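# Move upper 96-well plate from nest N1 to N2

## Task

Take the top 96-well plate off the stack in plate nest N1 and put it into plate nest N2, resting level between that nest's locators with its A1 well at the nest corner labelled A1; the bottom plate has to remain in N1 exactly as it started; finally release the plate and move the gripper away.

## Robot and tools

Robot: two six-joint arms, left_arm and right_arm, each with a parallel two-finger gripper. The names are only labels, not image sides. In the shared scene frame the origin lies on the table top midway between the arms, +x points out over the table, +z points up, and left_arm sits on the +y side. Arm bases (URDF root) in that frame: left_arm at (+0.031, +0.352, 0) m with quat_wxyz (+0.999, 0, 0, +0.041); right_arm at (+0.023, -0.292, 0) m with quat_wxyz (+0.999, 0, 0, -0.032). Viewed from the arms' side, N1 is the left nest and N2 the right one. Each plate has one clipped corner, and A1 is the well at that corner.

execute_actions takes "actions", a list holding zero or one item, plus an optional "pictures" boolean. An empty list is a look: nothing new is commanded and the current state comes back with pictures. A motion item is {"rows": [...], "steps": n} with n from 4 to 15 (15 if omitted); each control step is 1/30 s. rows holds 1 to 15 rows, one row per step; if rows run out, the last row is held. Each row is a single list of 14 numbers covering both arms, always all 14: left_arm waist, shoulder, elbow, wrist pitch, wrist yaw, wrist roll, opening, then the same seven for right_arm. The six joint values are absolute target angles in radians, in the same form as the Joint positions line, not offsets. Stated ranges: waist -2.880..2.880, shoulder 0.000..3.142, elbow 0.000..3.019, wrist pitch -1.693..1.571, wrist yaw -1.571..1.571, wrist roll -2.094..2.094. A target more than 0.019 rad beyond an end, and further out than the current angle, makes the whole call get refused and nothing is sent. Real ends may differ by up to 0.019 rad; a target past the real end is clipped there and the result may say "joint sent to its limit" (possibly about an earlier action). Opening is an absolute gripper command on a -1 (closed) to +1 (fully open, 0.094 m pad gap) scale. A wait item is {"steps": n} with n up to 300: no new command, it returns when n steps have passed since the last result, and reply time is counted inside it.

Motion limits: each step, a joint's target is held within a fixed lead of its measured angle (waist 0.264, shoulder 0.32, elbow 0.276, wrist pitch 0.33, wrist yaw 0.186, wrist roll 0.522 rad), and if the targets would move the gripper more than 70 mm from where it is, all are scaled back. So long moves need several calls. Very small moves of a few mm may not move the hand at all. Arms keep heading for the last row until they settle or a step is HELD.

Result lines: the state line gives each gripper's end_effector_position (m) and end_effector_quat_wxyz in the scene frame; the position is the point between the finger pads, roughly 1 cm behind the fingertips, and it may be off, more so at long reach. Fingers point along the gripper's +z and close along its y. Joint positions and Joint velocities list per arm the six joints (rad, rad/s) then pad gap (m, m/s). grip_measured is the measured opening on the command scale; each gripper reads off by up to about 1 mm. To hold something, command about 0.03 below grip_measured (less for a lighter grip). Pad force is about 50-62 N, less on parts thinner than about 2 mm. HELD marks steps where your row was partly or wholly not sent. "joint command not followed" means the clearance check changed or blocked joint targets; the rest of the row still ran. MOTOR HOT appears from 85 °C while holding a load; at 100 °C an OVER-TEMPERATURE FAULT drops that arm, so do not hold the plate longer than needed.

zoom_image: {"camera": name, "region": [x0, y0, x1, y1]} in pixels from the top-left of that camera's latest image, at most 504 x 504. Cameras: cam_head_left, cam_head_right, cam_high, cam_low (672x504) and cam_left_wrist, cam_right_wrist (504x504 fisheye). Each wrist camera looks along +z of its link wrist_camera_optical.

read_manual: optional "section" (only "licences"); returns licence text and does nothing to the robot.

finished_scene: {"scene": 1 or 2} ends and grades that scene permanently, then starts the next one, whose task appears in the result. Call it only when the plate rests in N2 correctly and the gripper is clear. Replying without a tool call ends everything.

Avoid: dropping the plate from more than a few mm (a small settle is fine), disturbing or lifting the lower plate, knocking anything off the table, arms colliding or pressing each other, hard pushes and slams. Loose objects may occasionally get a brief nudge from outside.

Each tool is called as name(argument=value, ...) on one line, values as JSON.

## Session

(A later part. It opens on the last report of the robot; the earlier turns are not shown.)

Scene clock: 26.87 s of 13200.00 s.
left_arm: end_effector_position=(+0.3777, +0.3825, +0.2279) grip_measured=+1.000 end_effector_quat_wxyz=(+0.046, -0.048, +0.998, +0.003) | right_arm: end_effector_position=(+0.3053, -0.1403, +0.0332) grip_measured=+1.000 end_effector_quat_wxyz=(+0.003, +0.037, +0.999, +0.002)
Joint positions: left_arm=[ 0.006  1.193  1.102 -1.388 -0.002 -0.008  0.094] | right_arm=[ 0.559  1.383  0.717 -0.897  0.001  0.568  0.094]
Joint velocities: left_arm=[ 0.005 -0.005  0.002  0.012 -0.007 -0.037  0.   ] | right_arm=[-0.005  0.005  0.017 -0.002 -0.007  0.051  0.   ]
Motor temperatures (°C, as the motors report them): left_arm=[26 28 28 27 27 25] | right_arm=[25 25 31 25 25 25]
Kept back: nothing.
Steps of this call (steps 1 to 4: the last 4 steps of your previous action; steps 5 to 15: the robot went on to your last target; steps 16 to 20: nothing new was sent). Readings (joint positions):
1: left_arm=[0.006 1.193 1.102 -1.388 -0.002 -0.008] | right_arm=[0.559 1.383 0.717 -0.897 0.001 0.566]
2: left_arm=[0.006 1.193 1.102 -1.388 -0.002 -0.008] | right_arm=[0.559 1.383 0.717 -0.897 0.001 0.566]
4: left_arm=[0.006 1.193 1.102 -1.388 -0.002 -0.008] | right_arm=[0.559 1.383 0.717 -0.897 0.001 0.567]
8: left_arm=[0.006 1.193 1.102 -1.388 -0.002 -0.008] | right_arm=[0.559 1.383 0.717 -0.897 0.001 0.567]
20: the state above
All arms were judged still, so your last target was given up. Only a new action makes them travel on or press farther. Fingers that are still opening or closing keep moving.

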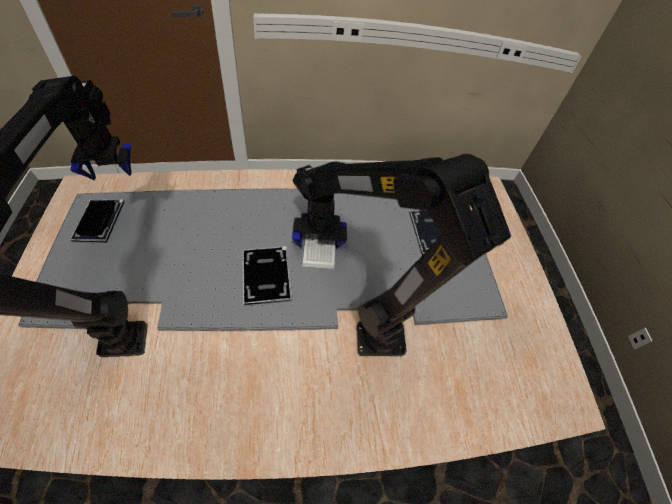

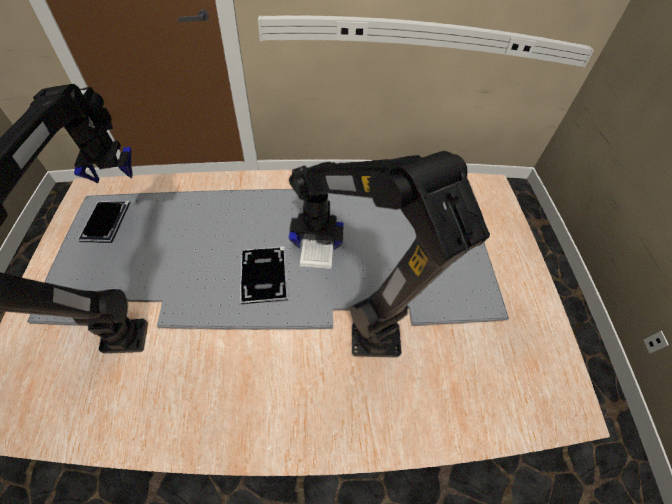

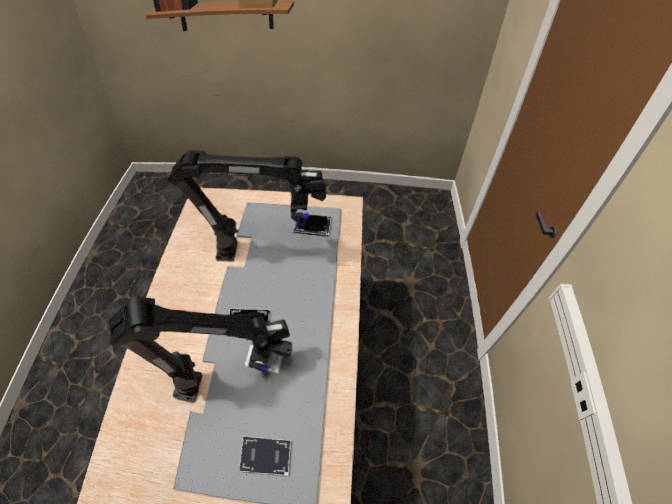

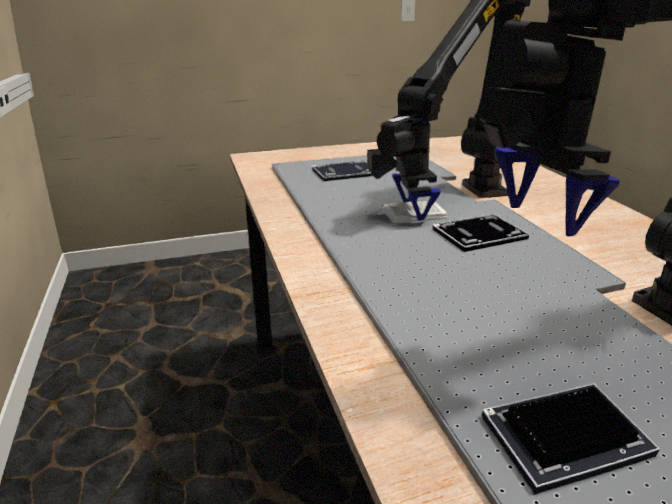

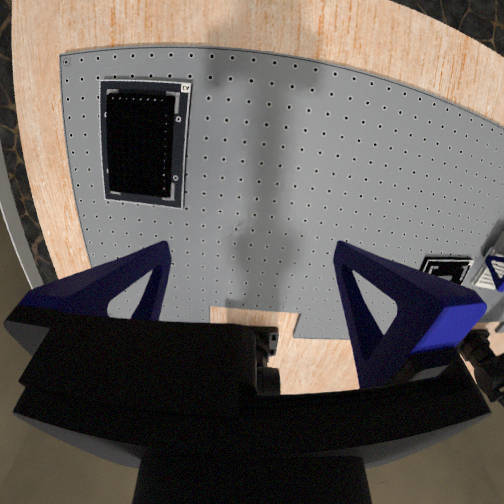

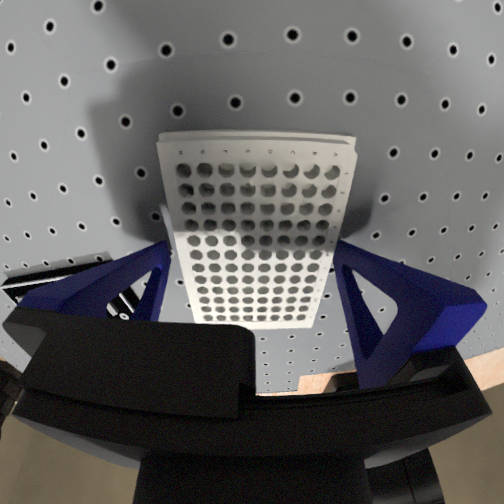

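execute_actions(actions=[{"rows":[[0,1.2,1.1,-1.4,0,0,1,0.54,1.38,0.718,-0.885,0,0.585,1],[0,1.2,1.1,-1.4,0,0,1,0.54,1.38,0.718,-0.885,0,0.585,1],[0,1.2,1.1,-1.4,0,0,1,0.54,1.38,0.718,-0.885,0,0.585,1],[0,1.2,1.1,-1.4,0,0,1,0.54,1.38,0.718,-0.885,0,0.585,1],[0,1.2,1.1,-1.4,0,0,1,0.54,1.38,0.718,-0.885,0,0.585,1],[0,1.2,1.1,-1.4,0,0,1,0.54,1.38,0.698,-0.87,0,0.585,1]]}])

execute_actions(actions=[{"steps":10}], pictures=true)

Scene clock: 27.40 s of 13200.00 s.
left_arm: end_effector_position=(+0.3777, +0.3825, +0.2279) grip_measured=+1.000 end_effector_quat_wxyz=(+0.046, -0.048, +0.998, +0.003) | right_arm: end_effector_position=(+0.3045, -0.1457, +0.0292) grip_measured=+1.000 end_effector_quat_wxyz=(+0.003, +0.044, +0.999, +0.002)
Joint positions: left_arm=[ 0.006  1.193  1.102 -1.388 -0.002 -0.008  0.094] | right_arm=[ 0.545  1.383  0.703 -0.883  0.001  0.568  0.094]
Joint velocities: left_arm=[-0.005 -0.015 -0.012 -0.007 -0.037 -0.066  0.   ] | right_arm=[-0.005 -0.005 -0.037 -0.007 -0.037 -0.007  0.   ]
Motor temperatures (°C, as the motors report them): left_arm=[26 28 28 27 27 25] | right_arm=[25 25 31 25 25 25]
Steps of this call (steps 1 to 5: nothing new was sent; steps 6 to 16: the first 11 steps of this action). Readings (joint positions):
6: left_arm=[0.006 1.193 1.102 -1.388 -0.002 -0.008] | right_arm=[0.558 1.383 0.717 -0.897 0.001 0.568]
7: left_arm=[0.006 1.193 1.102 -1.388 -0.002 -0.008] | right_arm=[0.556 1.383 0.717 -0.897 0.001 0.568]
9: left_arm=[0.006 1.193 1.102 -1.388 -0.002 -0.008] | right_arm=[0.550 1.383 0.717 -0.897 0.001 0.568]
13: left_arm=[0.006 1.193 1.102 -1.388 -0.002 -0.008] | right_arm=[0.545 1.383 0.710 -0.885 0.001 0.568]
16: the state above

Scene clock: 27.73 s of 13200.00 s.
left_arm: end_effector_position=(+0.3777, +0.3825, +0.2279) grip_measured=+1.000 end_effector_quat_wxyz=(+0.046, -0.048, +0.998, +0.003) | right_arm: end_effector_position=(+0.3042, -0.1459, +0.0289) grip_measured=+1.000 end_effector_quat_wxyz=(+0.003, +0.044, +0.999, +0.002)
Joint positions: left_arm=[ 0.006  1.193  1.102 -1.388 -0.002 -0.008  0.094] | right_arm=[ 0.545  1.383  0.702 -0.882  0.001  0.568  0.094]
Joint velocities: left_arm=[ 0.005 -0.005 -0.012  0.007 -0.051 -0.022  0.   ] | right_arm=[-0.005  0.015 -0.022  0.002 -0.022 -0.022  0.   ]
Motor temperatures (°C, as the motors report them): left_arm=[26 28 28 27 27 25] | right_arm=[25 25 31 25 25 25]
Kept back: nothing.
Steps of this call (steps 1 to 4: the last 4 steps of your previous action; steps 5 to 10: the robot went on to your last target). Readings (joint positions):
1: left_arm=[0.006 1.193 1.102 -1.388 -0.002 -0.008] | right_arm=[0.545 1.383 0.702 -0.883 0.001 0.568]
2: left_arm=[0.006 1.193 1.102 -1.388 -0.002 -0.008] | right_arm=[0.545 1.383 0.702 -0.883 0.001 0.568]
4: left_arm=[0.006 1.193 1.102 -1.388 -0.002 -0.008] | right_arm=[0.545 1.383 0.702 -0.883 0.001 0.568]
8: left_arm=[0.006 1.193 1.102 -1.388 -0.002 -0.008] | right_arm=[0.545 1.383 0.702 -0.882 0.001 0.568]
10: the state above

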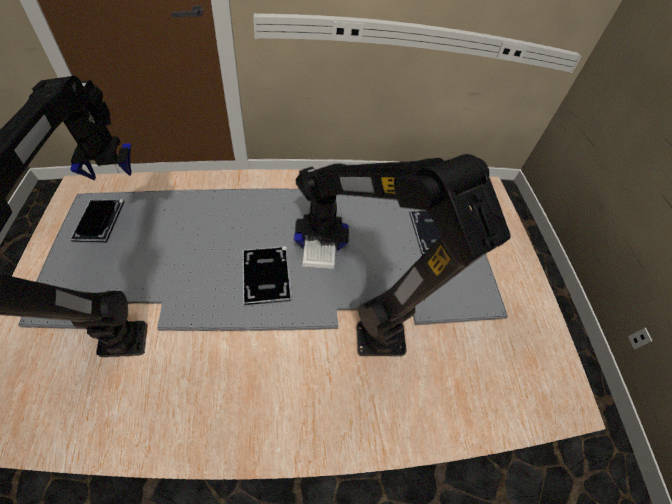

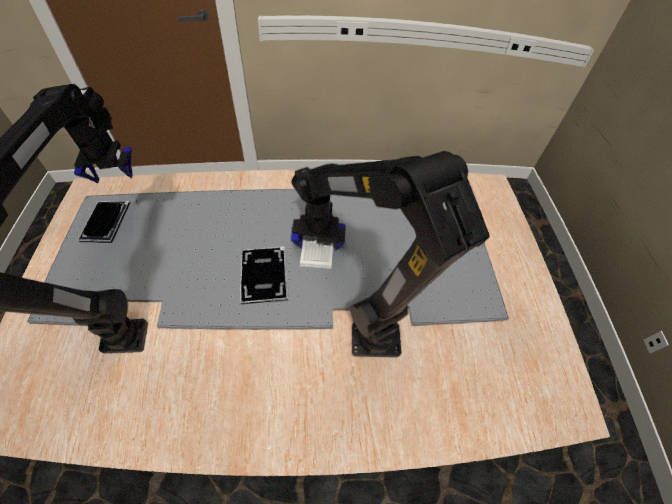

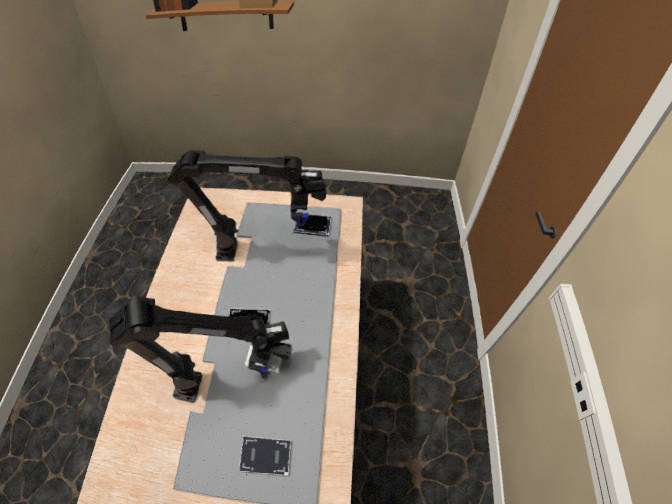

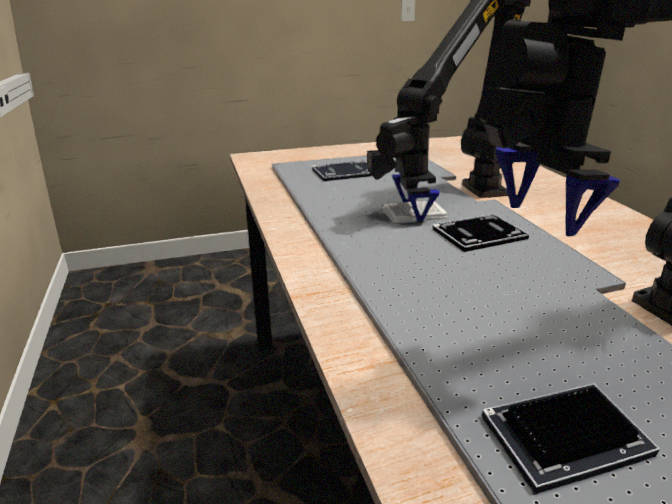

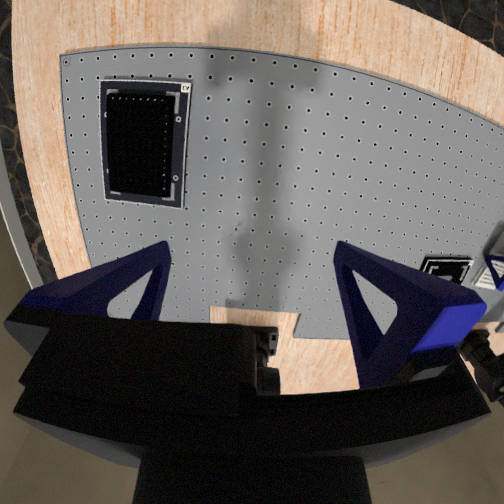

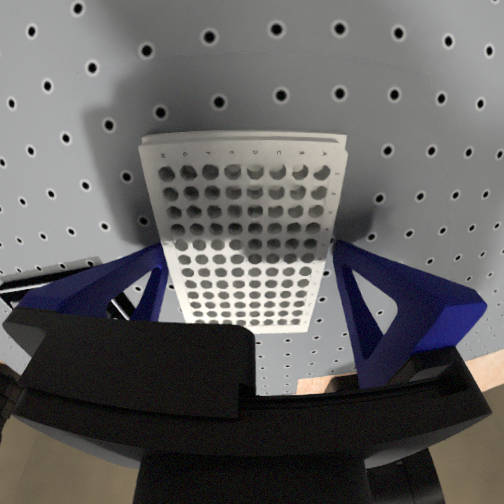

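execute_actions(actions=[{"rows":[[0,1.2,1.1,-1.4,0,0,1,0.557,1.38,0.698,-0.87,0,0.585,1]],"steps":10}])

execute_actions(actions=[{"rows":[[0,1.2,1.1,-1.4,0,0,1,0.557,1.38,0.687,-0.86,0,0.585,1]],"steps":12}])

execute_actions(actions=[{"rows":[[0,1.2,1.1,-1.4,0,0,1,0.557,1.38,0.687,-0.86,0,0.585,0.7]],"steps":14}])

execute_actions(actions=[{"rows":[[0,1.2,1.1,-1.4,0,0,1,0.557,1.27,0.82,-1.08,0,0.585,0.7]]}])

execute_actions(actions=[{"steps":10}], pictures=true)

Scene clock: 28.17 s of 13200.00 s.
left_arm: end_effector_position=(+0.3777, +0.3825, +0.2279) grip_measured=+1.000 end_effector_quat_wxyz=(+0.046, -0.048, +0.998, +0.003) | right_arm: end_effector_position=(+0.3034, -0.1444, +0.0289) grip_measured=+1.000 end_effector_quat_wxyz=(+0.003, +0.041, +0.999, +0.002)
Joint positions: left_arm=[ 0.006  1.193  1.102 -1.388 -0.002 -0.008  0.094] | right_arm=[ 0.55   1.383  0.702 -0.882  0.001  0.568  0.094]
Joint velocities: left_arm=[-0.015 -0.015  0.017  0.002 -0.037 -0.007  0.   ] | right_arm=[ 0.005 -0.024 -0.002  0.002 -0.051  0.095  0.   ]
Motor temperatures (°C, as the motors report them): left_arm=[26 28 28 27 27 25] | right_arm=[25 25 31 25 25 25]
Steps of this call (steps 1 to 7: the robot went on to your last target; steps 8 to 13: the first 6 steps of this action). Readings (joint positions):
8: left_arm=[0.006 1.193 1.102 -1.388 -0.002 -0.008] | right_arm=[0.545 1.383 0.702 -0.882 0.001 0.568]
9: left_arm=[0.006 1.193 1.102 -1.388 -0.002 -0.008] | right_arm=[0.546 1.383 0.702 -0.882 0.001 0.568]
11: left_arm=[0.006 1.193 1.102 -1.388 -0.002 -0.008] | right_arm=[0.549 1.383 0.702 -0.882 0.001 0.568]
13: the state above

Scene clock: 28.57 s of 13200.00 s.
left_arm: end_effector_position=(+0.3777, +0.3825, +0.2279) grip_measured=+1.000 end_effector_quat_wxyz=(+0.046, -0.048, +0.998, +0.003) | right_arm: end_effector_position=(+0.3033, -0.1442, +0.0277) grip_measured=+1.000 end_effector_quat_wxyz=(+0.006, +0.041, +0.999, +0.003)
Joint positions: left_arm=[ 0.006  1.193  1.102 -1.388 -0.002 -0.008  0.094] | right_arm=[ 0.551  1.381  0.696 -0.872  0.     0.568  0.094]
Joint velocities: left_arm=[-0.005  0.005 -0.007 -0.002 -0.066  0.007  0.   ] | right_arm=[-0.005 -0.015  0.007  0.002 -0.037 -0.037  0.   ]
Motor temperatures (°C, as the motors report them): left_arm=[26 28 28 27 27 25] | right_arm=[25 25 31 25 25 25]
Steps of this call (steps 1 to 4: the last 4 steps of your previous action; steps 5 to 12: the first 8 steps of this action). Readings (joint positions):
5: left_arm=[0.006 1.193 1.102 -1.388 -0.002 -0.008] | right_arm=[0.551 1.383 0.701 -0.880 0.001 0.568]
6: left_arm=[0.006 1.193 1.102 -1.388 -0.002 -0.008] | right_arm=[0.551 1.383 0.699 -0.876 0.001 0.568]
8: left_arm=[0.006 1.193 1.102 -1.388 -0.002 -0.008] | right_arm=[0.551 1.382 0.697 -0.873 0.000 0.568]
12: the state above

Scene clock: 29.03 s of 13200.00 s.
left_arm: end_effector_position=(+0.3777, +0.3825, +0.2279) grip_measured=+1.000 end_effector_quat_wxyz=(+0.046, -0.048, +0.998, +0.003) | right_arm: end_effector_position=(+0.3032, -0.1444, +0.0275) grip_measured=+0.768 end_effector_quat_wxyz=(+0.006, +0.041, +0.999, +0.003)
Joint positions: left_arm=[ 0.006  1.193  1.102 -1.388 -0.002 -0.008  0.094] | right_arm=[ 0.551  1.381  0.695 -0.871  0.001  0.569  0.083]
Joint velocities: left_arm=[-0.005 -0.005 -0.002 -0.002 -0.007  0.037  0.   ] | right_arm=[-0.015 -0.005 -0.017 -0.007  0.037 -0.037  0.   ]
Motor temperatures (°C, as the motors report them): left_arm=[26 28 28 27 27 25] | right_arm=[25 25 31 25 25 25]
Steps of this call (steps 1 to 4: the last 4 steps of your previous action; steps 5 to 14: the first 10 steps of this action). Readings (joint positions):
5: left_arm=[0.006 1.193 1.102 -1.388 -0.002 -0.008] | right_arm=[0.551 1.381 0.696 -0.872 0.000 0.568]
6: left_arm=[0.006 1.193 1.102 -1.388 -0.002 -0.008] | right_arm=[0.551 1.381 0.696 -0.871 0.001 0.568]
8: left_arm=[0.006 1.193 1.102 -1.388 -0.002 -0.008] | right_arm=[0.551 1.381 0.695 -0.871 0.001 0.569]
12: left_arm=[0.006 1.193 1.102 -1.388 -0.002 -0.008] | right_arm=[0.551 1.381 0.695 -0.871 0.001 0.569]
14: the state above

Scene clock: 29.53 s of 13200.00 s.
left_arm: end_effector_position=(+0.3777, +0.3825, +0.2279) grip_measured=+1.000 end_effector_quat_wxyz=(+0.046, -0.048, +0.998, +0.003) | right_arm: end_effector_position=(+0.3112, -0.1401, +0.1019) grip_measured=+0.768 end_effector_quat_wxyz=(+0.027, +0.041, +0.999, +0.016)
Joint positions: left_arm=[ 0.006  1.193  1.102 -1.388 -0.002 -0.008  0.094] | right_arm=[ 0.551  1.245  0.801 -1.065  0.001  0.569  0.083]
Joint velocities: left_arm=[ 0.015 -0.005  0.017  0.002 -0.051  0.007  0.   ] | right_arm=[-0.005  0.063 -0.002 -0.032 -0.007  0.051  0.   ]
Motor temperatures (°C, as the motors report them): left_arm=[26 27 28 27 27 25] | right_arm=[25 25 31 25 25 25]
Steps of this call (steps 1 to 4: the last 4 steps of your previous action; steps 5 to 15: the first 11 steps of this action). Readings (joint positions):
5: left_arm=[0.006 1.193 1.102 -1.388 -0.002 -0.008] | right_arm=[0.551 1.376 0.705 -0.902 0.001 0.569]
6: left_arm=[0.006 1.193 1.102 -1.388 -0.002 -0.008] | right_arm=[0.551 1.366 0.721 -0.966 0.001 0.569]
8: left_arm=[0.006 1.193 1.102 -1.388 -0.002 -0.008] | right_arm=[0.551 1.323 0.751 -1.039 0.001 0.569]
12: left_arm=[0.006 1.193 1.102 -1.388 -0.002 -0.008] | right_arm=[0.551 1.251 0.795 -1.064 0.001 0.569]
15: the state above

Scene clock: 29.87 s of 13200.00 s.
left_arm: end_effector_position=(+0.3777, +0.3825, +0.2279) grip_measured=+1.000 end_effector_quat_wxyz=(+0.046, -0.048, +0.998, +0.003) | right_arm: end_effector_position=(+0.3098, -0.1408, +0.0975) grip_measured=+0.768 end_effector_quat_wxyz=(+0.019, +0.041, +0.999, +0.011)
Joint positions: left_arm=[ 0.006  1.193  1.102 -1.388 -0.002 -0.008  0.094] | right_arm=[ 0.551  1.259  0.801 -1.069  0.001  0.569  0.083]
Joint velocities: left_arm=[-0.024 -0.005 -0.012 -0.002 -0.037  0.007  0.   ] | right_arm=[-0.005 -0.015 -0.017 -0.002 -0.007 -0.081 -0.   ]
Motor temperatures (°C, as the motors report them): left_arm=[26 27 28 27 27 25] | right_arm=[25 25 31 25 25 25]
Kept back: nothing.
Steps of this call (steps 1 to 4: the last 4 steps of your previous action; steps 5 to 10: the robot went on to your last target). Readings (joint positions):
1: left_arm=[0.006 1.193 1.102 -1.388 -0.002 -0.008] | right_arm=[0.551 1.247 0.801 -1.067 0.001 0.569]
2: left_arm=[0.006 1.193 1.102 -1.388 -0.002 -0.008] | right_arm=[0.551 1.250 0.801 -1.068 0.001 0.569]
4: left_arm=[0.006 1.193 1.102 -1.388 -0.002 -0.008] | right_arm=[0.551 1.256 0.801 -1.069 0.001 0.569]
8: left_arm=[0.006 1.193 1.102 -1.388 -0.002 -0.008] | right_arm=[0.551 1.259 0.801 -1.069 0.001 0.569]
10: the state above

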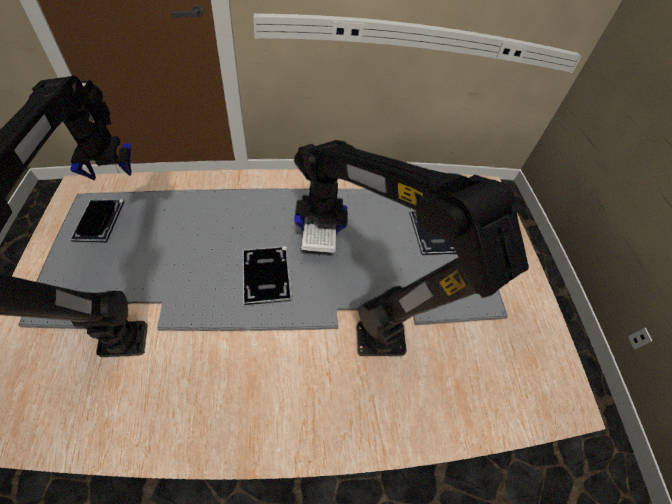

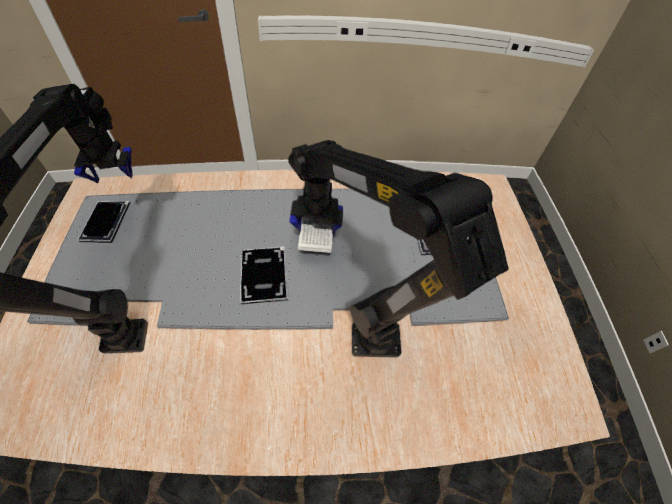

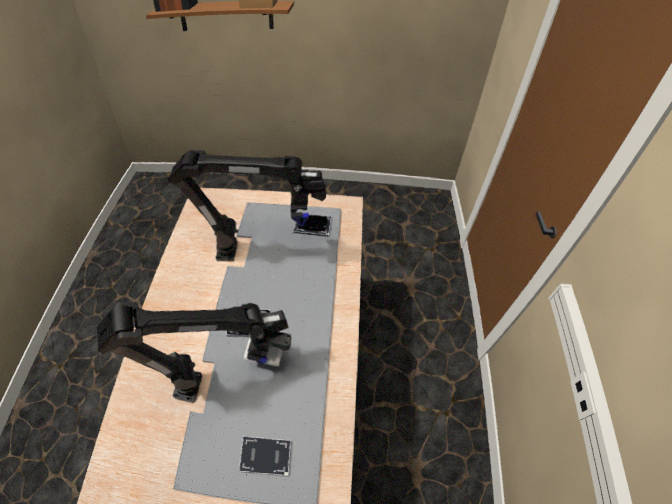

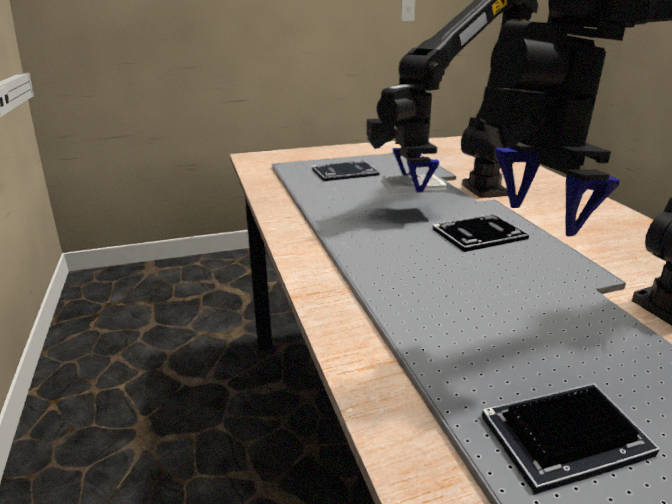

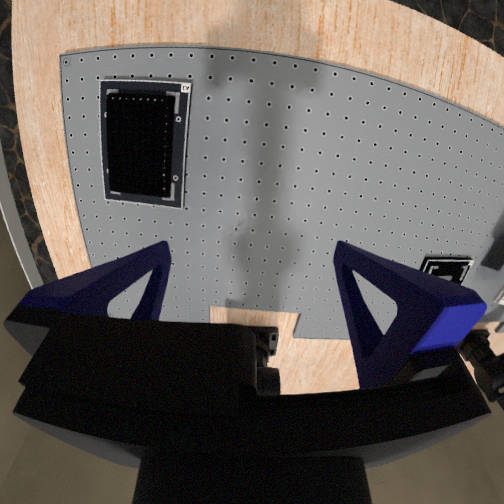

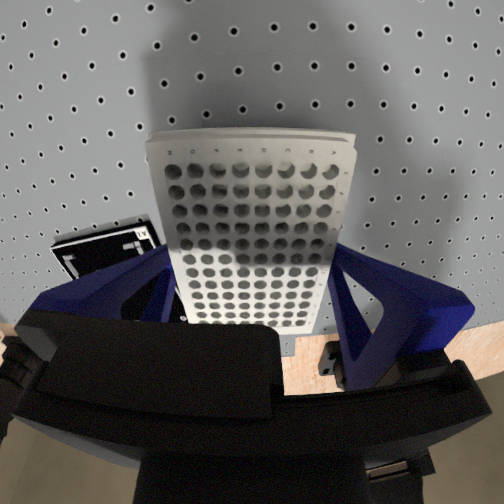

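execute_actions(actions=[{"rows":[[0,1.2,1.1,-1.4,0,0,1,-0.483,1.45,1.04,-1.13,0,-0.56,0.7]]}])

execute_actions(actions=[{"steps":20}])

execute_actions(actions=[{"rows":[[0,1.2,1.1,-1.4,0,0,1,-0.483,1.522,1.04,-1.05,0,-0.56,0.7]]}])

execute_actions(actions=[{"steps":20}], pictures=true)

Scene clock: 30.47 s of 13200.00 s.
left_arm: end_effector_position=(+0.3777, +0.3825, +0.2279) grip_measured=+1.000 end_effector_quat_wxyz=(+0.046, -0.048, +0.998, +0.003) | right_arm: end_effector_position=(+0.4140, -0.3089, +0.1041) grip_measured=+0.768 end_effector_quat_wxyz=(+0.011, -0.020, +1.000, +0.002)
Joint positions: left_arm=[ 0.006  1.193  1.102 -1.388 -0.002 -0.008  0.094] | right_arm=[ 0.019  1.444  0.998 -1.103 -0.006 -0.086  0.083]
Joint velocities: left_arm=[-0.005 -0.005 -0.002  0.007  0.022  0.037  0.   ] | right_arm=[-1.871  0.044  0.027  0.002 -0.051 -1.853  0.001]
Motor temperatures (°C, as the motors report them): left_arm=[26 27 28 27 27 25] | right_arm=[25 25 31 25 25 25]
Steps of this call (steps 1 to 7: the robot went on to your last target; steps 8 to 18: the first 11 steps of this action). Readings (joint positions):
8: left_arm=[0.006 1.193 1.102 -1.388 -0.002 -0.008] | right_arm=[0.540 1.266 0.810 -1.077 -0.004 0.528]
9: left_arm=[0.006 1.193 1.102 -1.388 -0.002 -0.008] | right_arm=[0.513 1.284 0.830 -1.092 -0.006 0.471]
11: left_arm=[0.006 1.193 1.102 -1.388 -0.002 -0.008] | right_arm=[0.424 1.338 0.888 -1.103 -0.006 0.357]
15: left_arm=[0.006 1.193 1.102 -1.388 -0.002 -0.008] | right_arm=[0.204 1.423 0.979 -1.103 -0.006 0.106]
18: the state above

Scene clock: 31.13 s of 13200.00 s.
left_arm: end_effector_position=(+0.3777, +0.3825, +0.2279) grip_measured=+1.000 end_effector_quat_wxyz=(+0.046, -0.048, +0.998, +0.003) | right_arm: end_effector_position=(+0.3569, -0.4937, +0.1060) grip_measured=+0.768 end_effector_quat_wxyz=(+0.004, +0.004, +1.000, -0.004)
Joint positions: left_arm=[ 0.006  1.193  1.102 -1.388 -0.002 -0.008  0.094] | right_arm=[-0.477  1.445  1.005 -1.119  0.003 -0.535  0.083]
Joint velocities: left_arm=[-0.005  0.015 -0.012 -0.017 -0.066 -0.022  0.   ] | right_arm=[-0.005 -0.005  0.007 -0.002  0.066 -0.095 -0.   ]
Motor temperatures (°C, as the motors report them): left_arm=[26 27 28 27 27 25] | right_arm=[25 25 31 25 25 25]
Kept back: nothing.
Steps of this call (steps 1 to 4: the last 4 steps of your previous action; steps 5 to 20: the robot went on to your last target). Readings (joint positions):
1: left_arm=[0.006 1.193 1.102 -1.388 -0.002 -0.008] | right_arm=[-0.044 1.445 0.999 -1.103 -0.006 -0.145]
2: left_arm=[0.006 1.193 1.102 -1.388 -0.002 -0.008] | right_arm=[-0.108 1.445 0.999 -1.103 -0.006 -0.197]
4: left_arm=[0.006 1.193 1.102 -1.388 -0.002 -0.008] | right_arm=[-0.237 1.445 0.999 -1.104 -0.005 -0.281]
8: left_arm=[0.006 1.193 1.102 -1.388 -0.002 -0.008] | right_arm=[-0.477 1.445 1.003 -1.111 0.001 -0.422]
20: the state above

Scene clock: 31.50 s of 13200.00 s.
left_arm: end_effector_position=(+0.3777, +0.3825, +0.2279) grip_measured=+1.000 end_effector_quat_wxyz=(+0.046, -0.048, +0.998, +0.003) | right_arm: end_effector_position=(+0.3679, -0.5005, +0.0788) grip_measured=+0.768 end_effector_quat_wxyz=(-0.002, +0.000, +1.000, -0.000)
Joint positions: left_arm=[ 0.006  1.193  1.102 -1.388 -0.002 -0.008  0.094] | right_arm=[-0.478  1.522  1.009 -1.062  0.003 -0.542  0.083]
Joint velocities: left_arm=[-0.005 -0.005 -0.007 -0.022 -0.066 -0.007  0.   ] | right_arm=[-0.005  0.005  0.007  0.012  0.051  0.051 -0.001]
Motor temperatures (°C, as the motors report them): left_arm=[26 27 28 27 27 25] | right_arm=[25 25 31 25 25 25]
Steps of this call (steps 1 to 11: the first 11 steps of this action). Readings (joint positions):
1: left_arm=[0.006 1.193 1.102 -1.388 -0.002 -0.008] | right_arm=[-0.478 1.449 1.005 -1.111 0.003 -0.536]
2: left_arm=[0.006 1.193 1.102 -1.388 -0.002 -0.008] | right_arm=[-0.478 1.455 1.006 -1.095 0.003 -0.538]
4: left_arm=[0.006 1.193 1.102 -1.388 -0.002 -0.008] | right_arm=[-0.478 1.479 1.009 -1.071 0.003 -0.539]
8: left_arm=[0.006 1.193 1.102 -1.388 -0.002 -0.008] | right_arm=[-0.478 1.518 1.009 -1.062 0.003 -0.541]
11: the state above

Scene clock: 32.17 s of 13200.00 s.
left_arm: end_effector_position=(+0.3777, +0.3825, +0.2279) grip_measured=+1.000 end_effector_quat_wxyz=(+0.046, -0.048, +0.998, +0.003) | right_arm: end_effector_position=(+0.3680, -0.5006, +0.0788) grip_measured=+0.768 end_effector_quat_wxyz=(-0.002, +0.000, +1.000, -0.000)
Joint positions: left_arm=[ 0.006  1.193  1.102 -1.388 -0.002 -0.008  0.094] | right_arm=[-0.478  1.522  1.009 -1.061  0.003 -0.543  0.083]
Joint velocities: left_arm=[ 0.015 -0.005 -0.017 -0.017 -0.066 -0.022  0.   ] | right_arm=[ 0.015  0.005 -0.002  0.012  0.051 -0.051  0.   ]
Motor temperatures (°C, as the motors report them): left_arm=[26 27 28 27 27 25] | right_arm=[25 25 31 25 25 25]
Kept back: nothing.
Steps of this call (steps 1 to 4: the last 4 steps of your previous action; steps 5 to 15: the robot went on to your last target; steps 16 to 20: nothing new was sent). Readings (joint positions):
1: left_arm=[0.006 1.193 1.102 -1.388 -0.002 -0.008] | right_arm=[-0.478 1.522 1.009 -1.061 0.003 -0.542]
2: left_arm=[0.006 1.193 1.102 -1.388 -0.002 -0.008] | right_arm=[-0.478 1.522 1.009 -1.061 0.003 -0.542]
4: left_arm=[0.006 1.193 1.102 -1.388 -0.002 -0.008] | right_arm=[-0.478 1.522 1.009 -1.061 0.003 -0.543]
8: left_arm=[0.006 1.193 1.102 -1.388 -0.002 -0.008] | right_arm=[-0.478 1.522 1.009 -1.061 0.003 -0.543]
20: the state above
All arms were judged still, so your last target was given up. Only a new action makes them travel on or press farther. Fingers that are still opening or closing keep moving.

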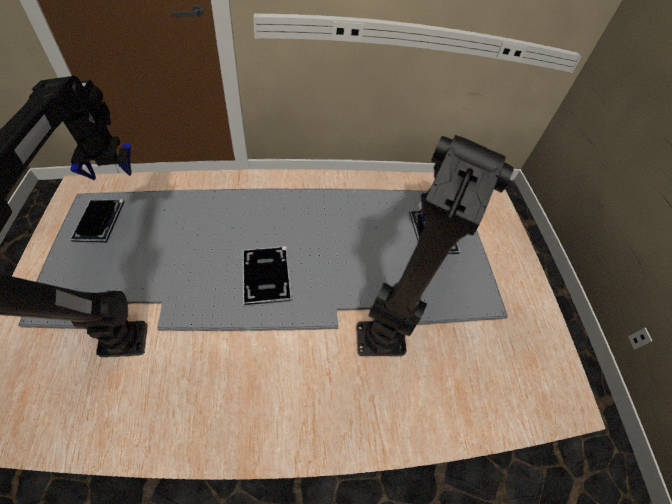

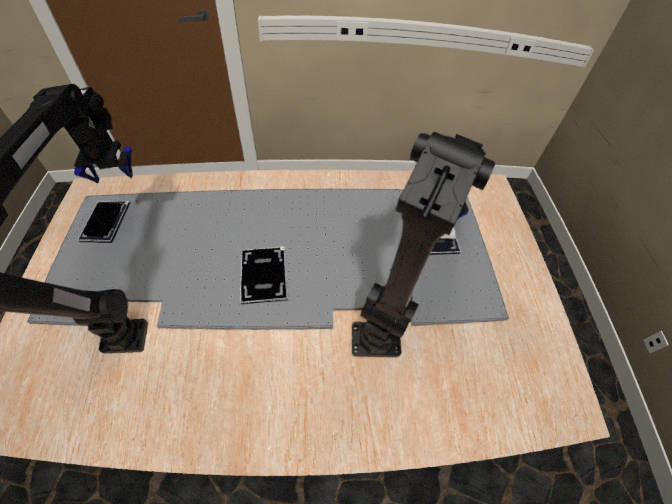

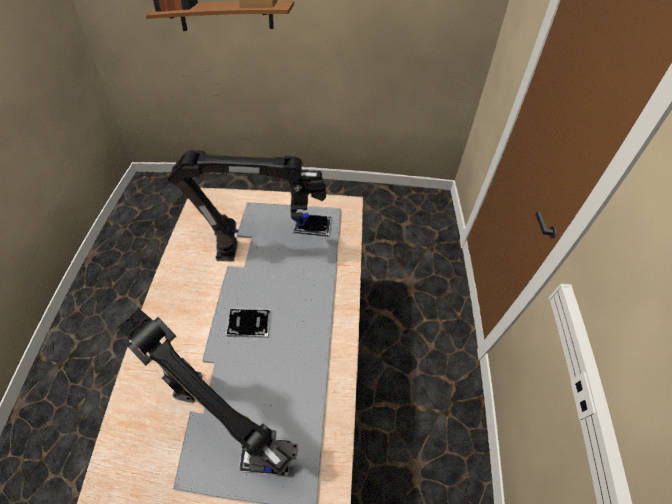

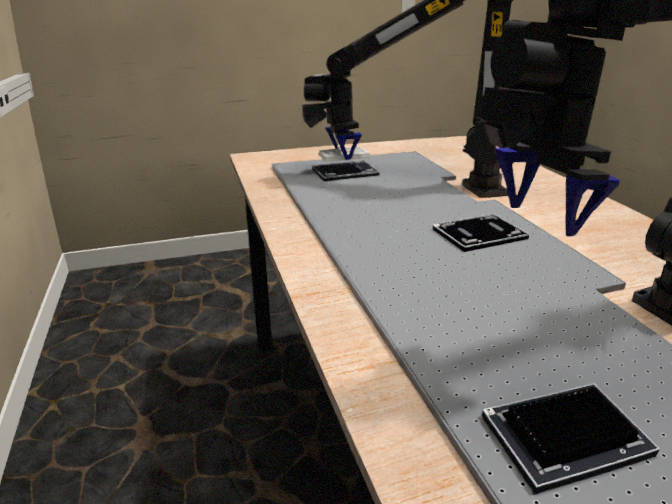

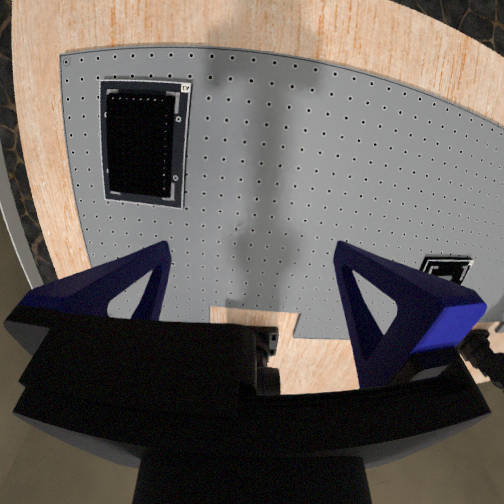

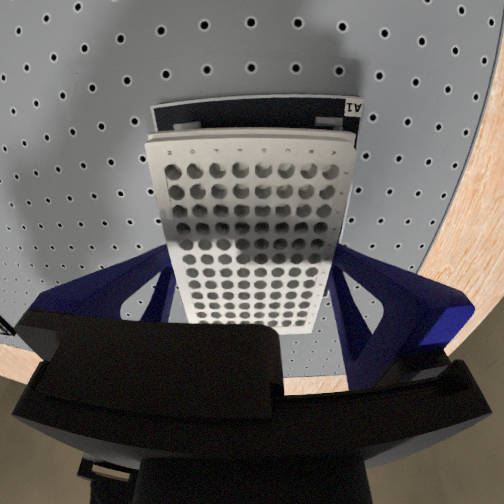

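execute_actions(actions=[{"rows":[[0,1.2,1.1,-1.4,0,0,1,-0.508,1.558,0.966,-0.97,0,-0.643,0.7]]}])

execute_actions(actions=[{"steps":20}], pictures=true)

Scene clock: 32.80 s of 13200.00 s.
left_arm: end_effector_position=(+0.3777, +0.3825, +0.2279) grip_measured=+1.000 end_effector_quat_wxyz=(+0.046, -0.048, +0.998, +0.003) | right_arm: end_effector_position=(+0.3603, -0.5094, +0.0544) grip_measured=+0.768 end_effector_quat_wxyz=(+0.001, -0.023, +1.000, -0.002)
Joint positions: left_arm=[ 0.006  1.193  1.102 -1.388 -0.002 -0.008  0.094] | right_arm=[-0.507  1.549  0.965 -0.983  0.002 -0.618  0.083]
Joint velocities: left_arm=[ 0.005  0.005 -0.002 -0.007  0.007 -0.066  0.   ] | right_arm=[ 0.005 -0.015  0.007  0.022 -0.007 -0.081 -0.001]
Motor temperatures (°C, as the motors report them): left_arm=[26 27 28 27 27 25] | right_arm=[25 25 31 25 25 25]
Steps of this call (steps 1 to 8: nothing new was sent; steps 9 to 19: the first 11 steps of this action). Readings (joint positions):
9: left_arm=[0.006 1.193 1.102 -1.388 -0.002 -0.008] | right_arm=[-0.479 1.522 1.004 -1.047 0.002 -0.555]
10: left_arm=[0.006 1.193 1.102 -1.388 -0.002 -0.008] | right_arm=[-0.482 1.522 0.995 -1.021 0.002 -0.569]
12: left_arm=[0.006 1.193 1.102 -1.388 -0.002 -0.008] | right_arm=[-0.493 1.530 0.980 -0.992 0.002 -0.590]
16: left_arm=[0.006 1.193 1.102 -1.388 -0.002 -0.008] | right_arm=[-0.506 1.546 0.966 -0.984 0.002 -0.611]
19: the state above

Scene clock: 33.47 s of 13200.00 s.
left_arm: end_effector_position=(+0.3777, +0.3825, +0.2279) grip_measured=+1.000 end_effector_quat_wxyz=(+0.046, -0.048, +0.998, +0.003) | right_arm: end_effector_position=(+0.3606, -0.5096, +0.0544) grip_measured=+0.768 end_effector_quat_wxyz=(+0.002, -0.027, +1.000, -0.003)
Joint positions: left_arm=[ 0.006  1.193  1.102 -1.388 -0.002 -0.008  0.094] | right_arm=[-0.507  1.549  0.965 -0.981  0.002 -0.626  0.083]
Joint velocities: left_arm=[-0.005 -0.024  0.002 -0.007  0.037 -0.022  0.   ] | right_arm=[ 0.005  0.005 -0.007 -0.002 -0.022  0.095 -0.   ]
Motor temperatures (°C, as the motors report them): left_arm=[26 27 28 27 27 25] | right_arm=[25 25 31 25 25 25]
Kept back: nothing.
Steps of this call (steps 1 to 4: the last 4 steps of your previous action; steps 5 to 15: the robot went on to your last target; steps 16 to 20: nothing new was sent). Readings (joint positions):
1: left_arm=[0.006 1.193 1.102 -1.388 -0.002 -0.008] | right_arm=[-0.507 1.549 0.965 -0.982 0.002 -0.620]
2: left_arm=[0.006 1.193 1.102 -1.388 -0.002 -0.008] | right_arm=[-0.507 1.549 0.965 -0.981 0.002 -0.621]
4: left_arm=[0.006 1.193 1.102 -1.388 -0.002 -0.008] | right_arm=[-0.507 1.549 0.965 -0.981 0.002 -0.623]
8: left_arm=[0.006 1.193 1.102 -1.388 -0.002 -0.008] | right_arm=[-0.507 1.549 0.965 -0.981 0.002 -0.625]
20: the state above
All arms were judged still, so your last target was given up. Only a new action makes them travel on or press farther. Fingers that are still opening or closing keep moving.

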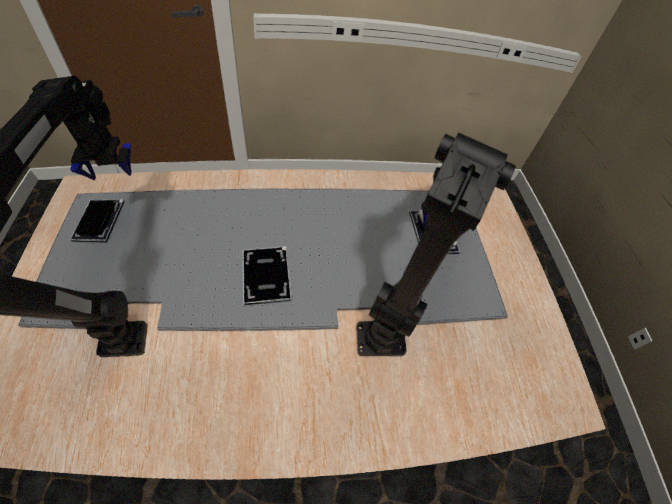

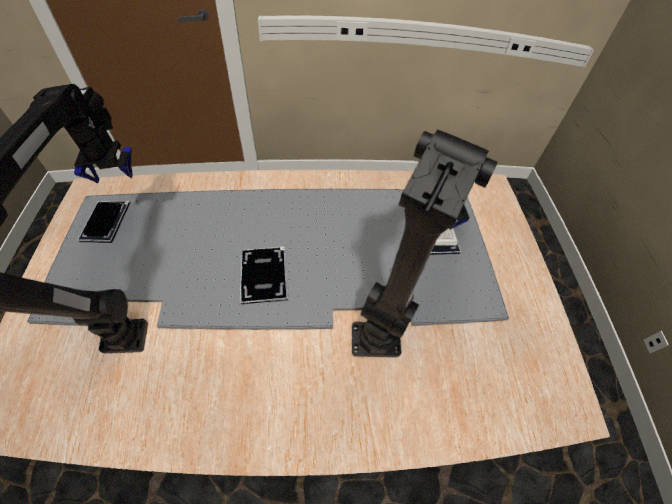

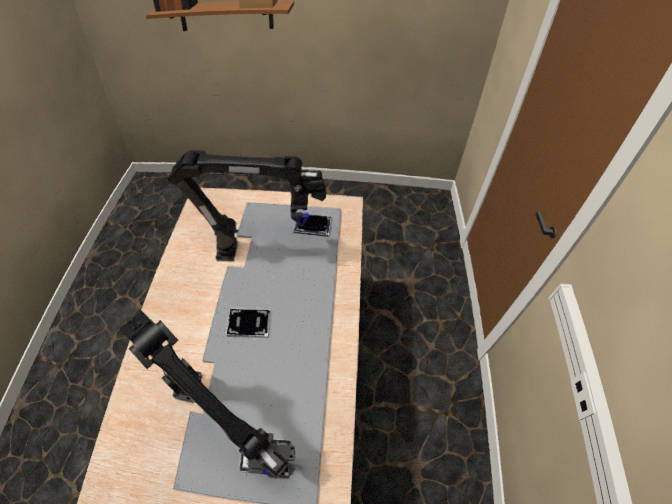

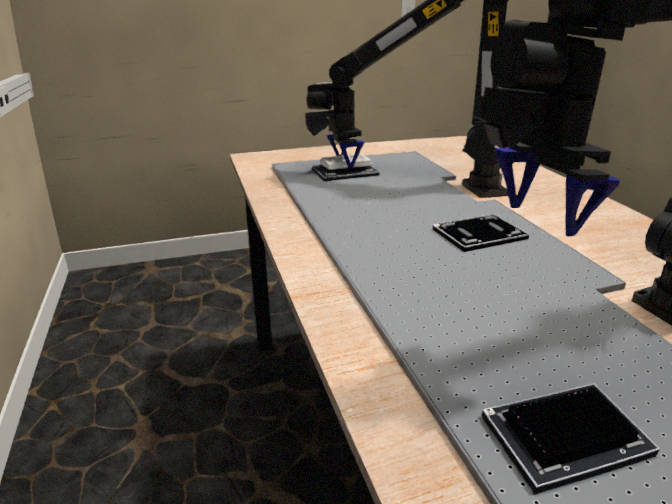

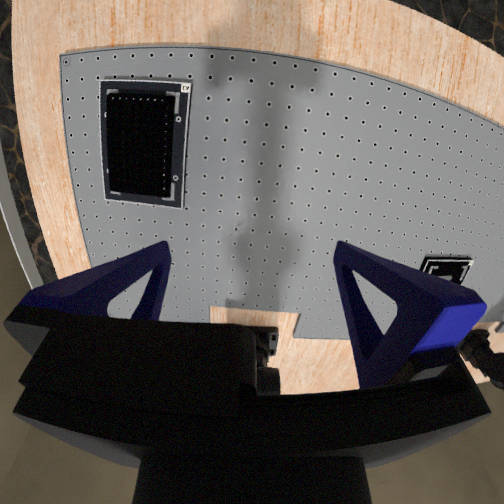

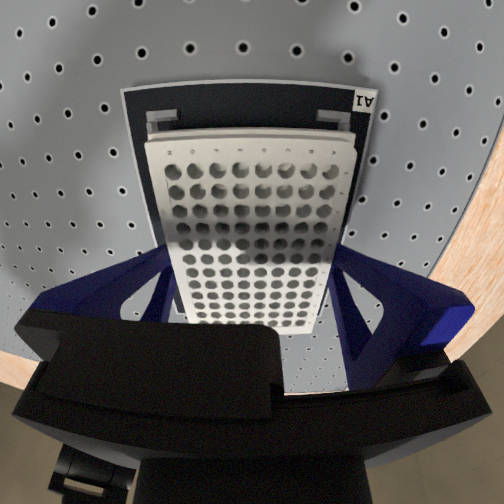

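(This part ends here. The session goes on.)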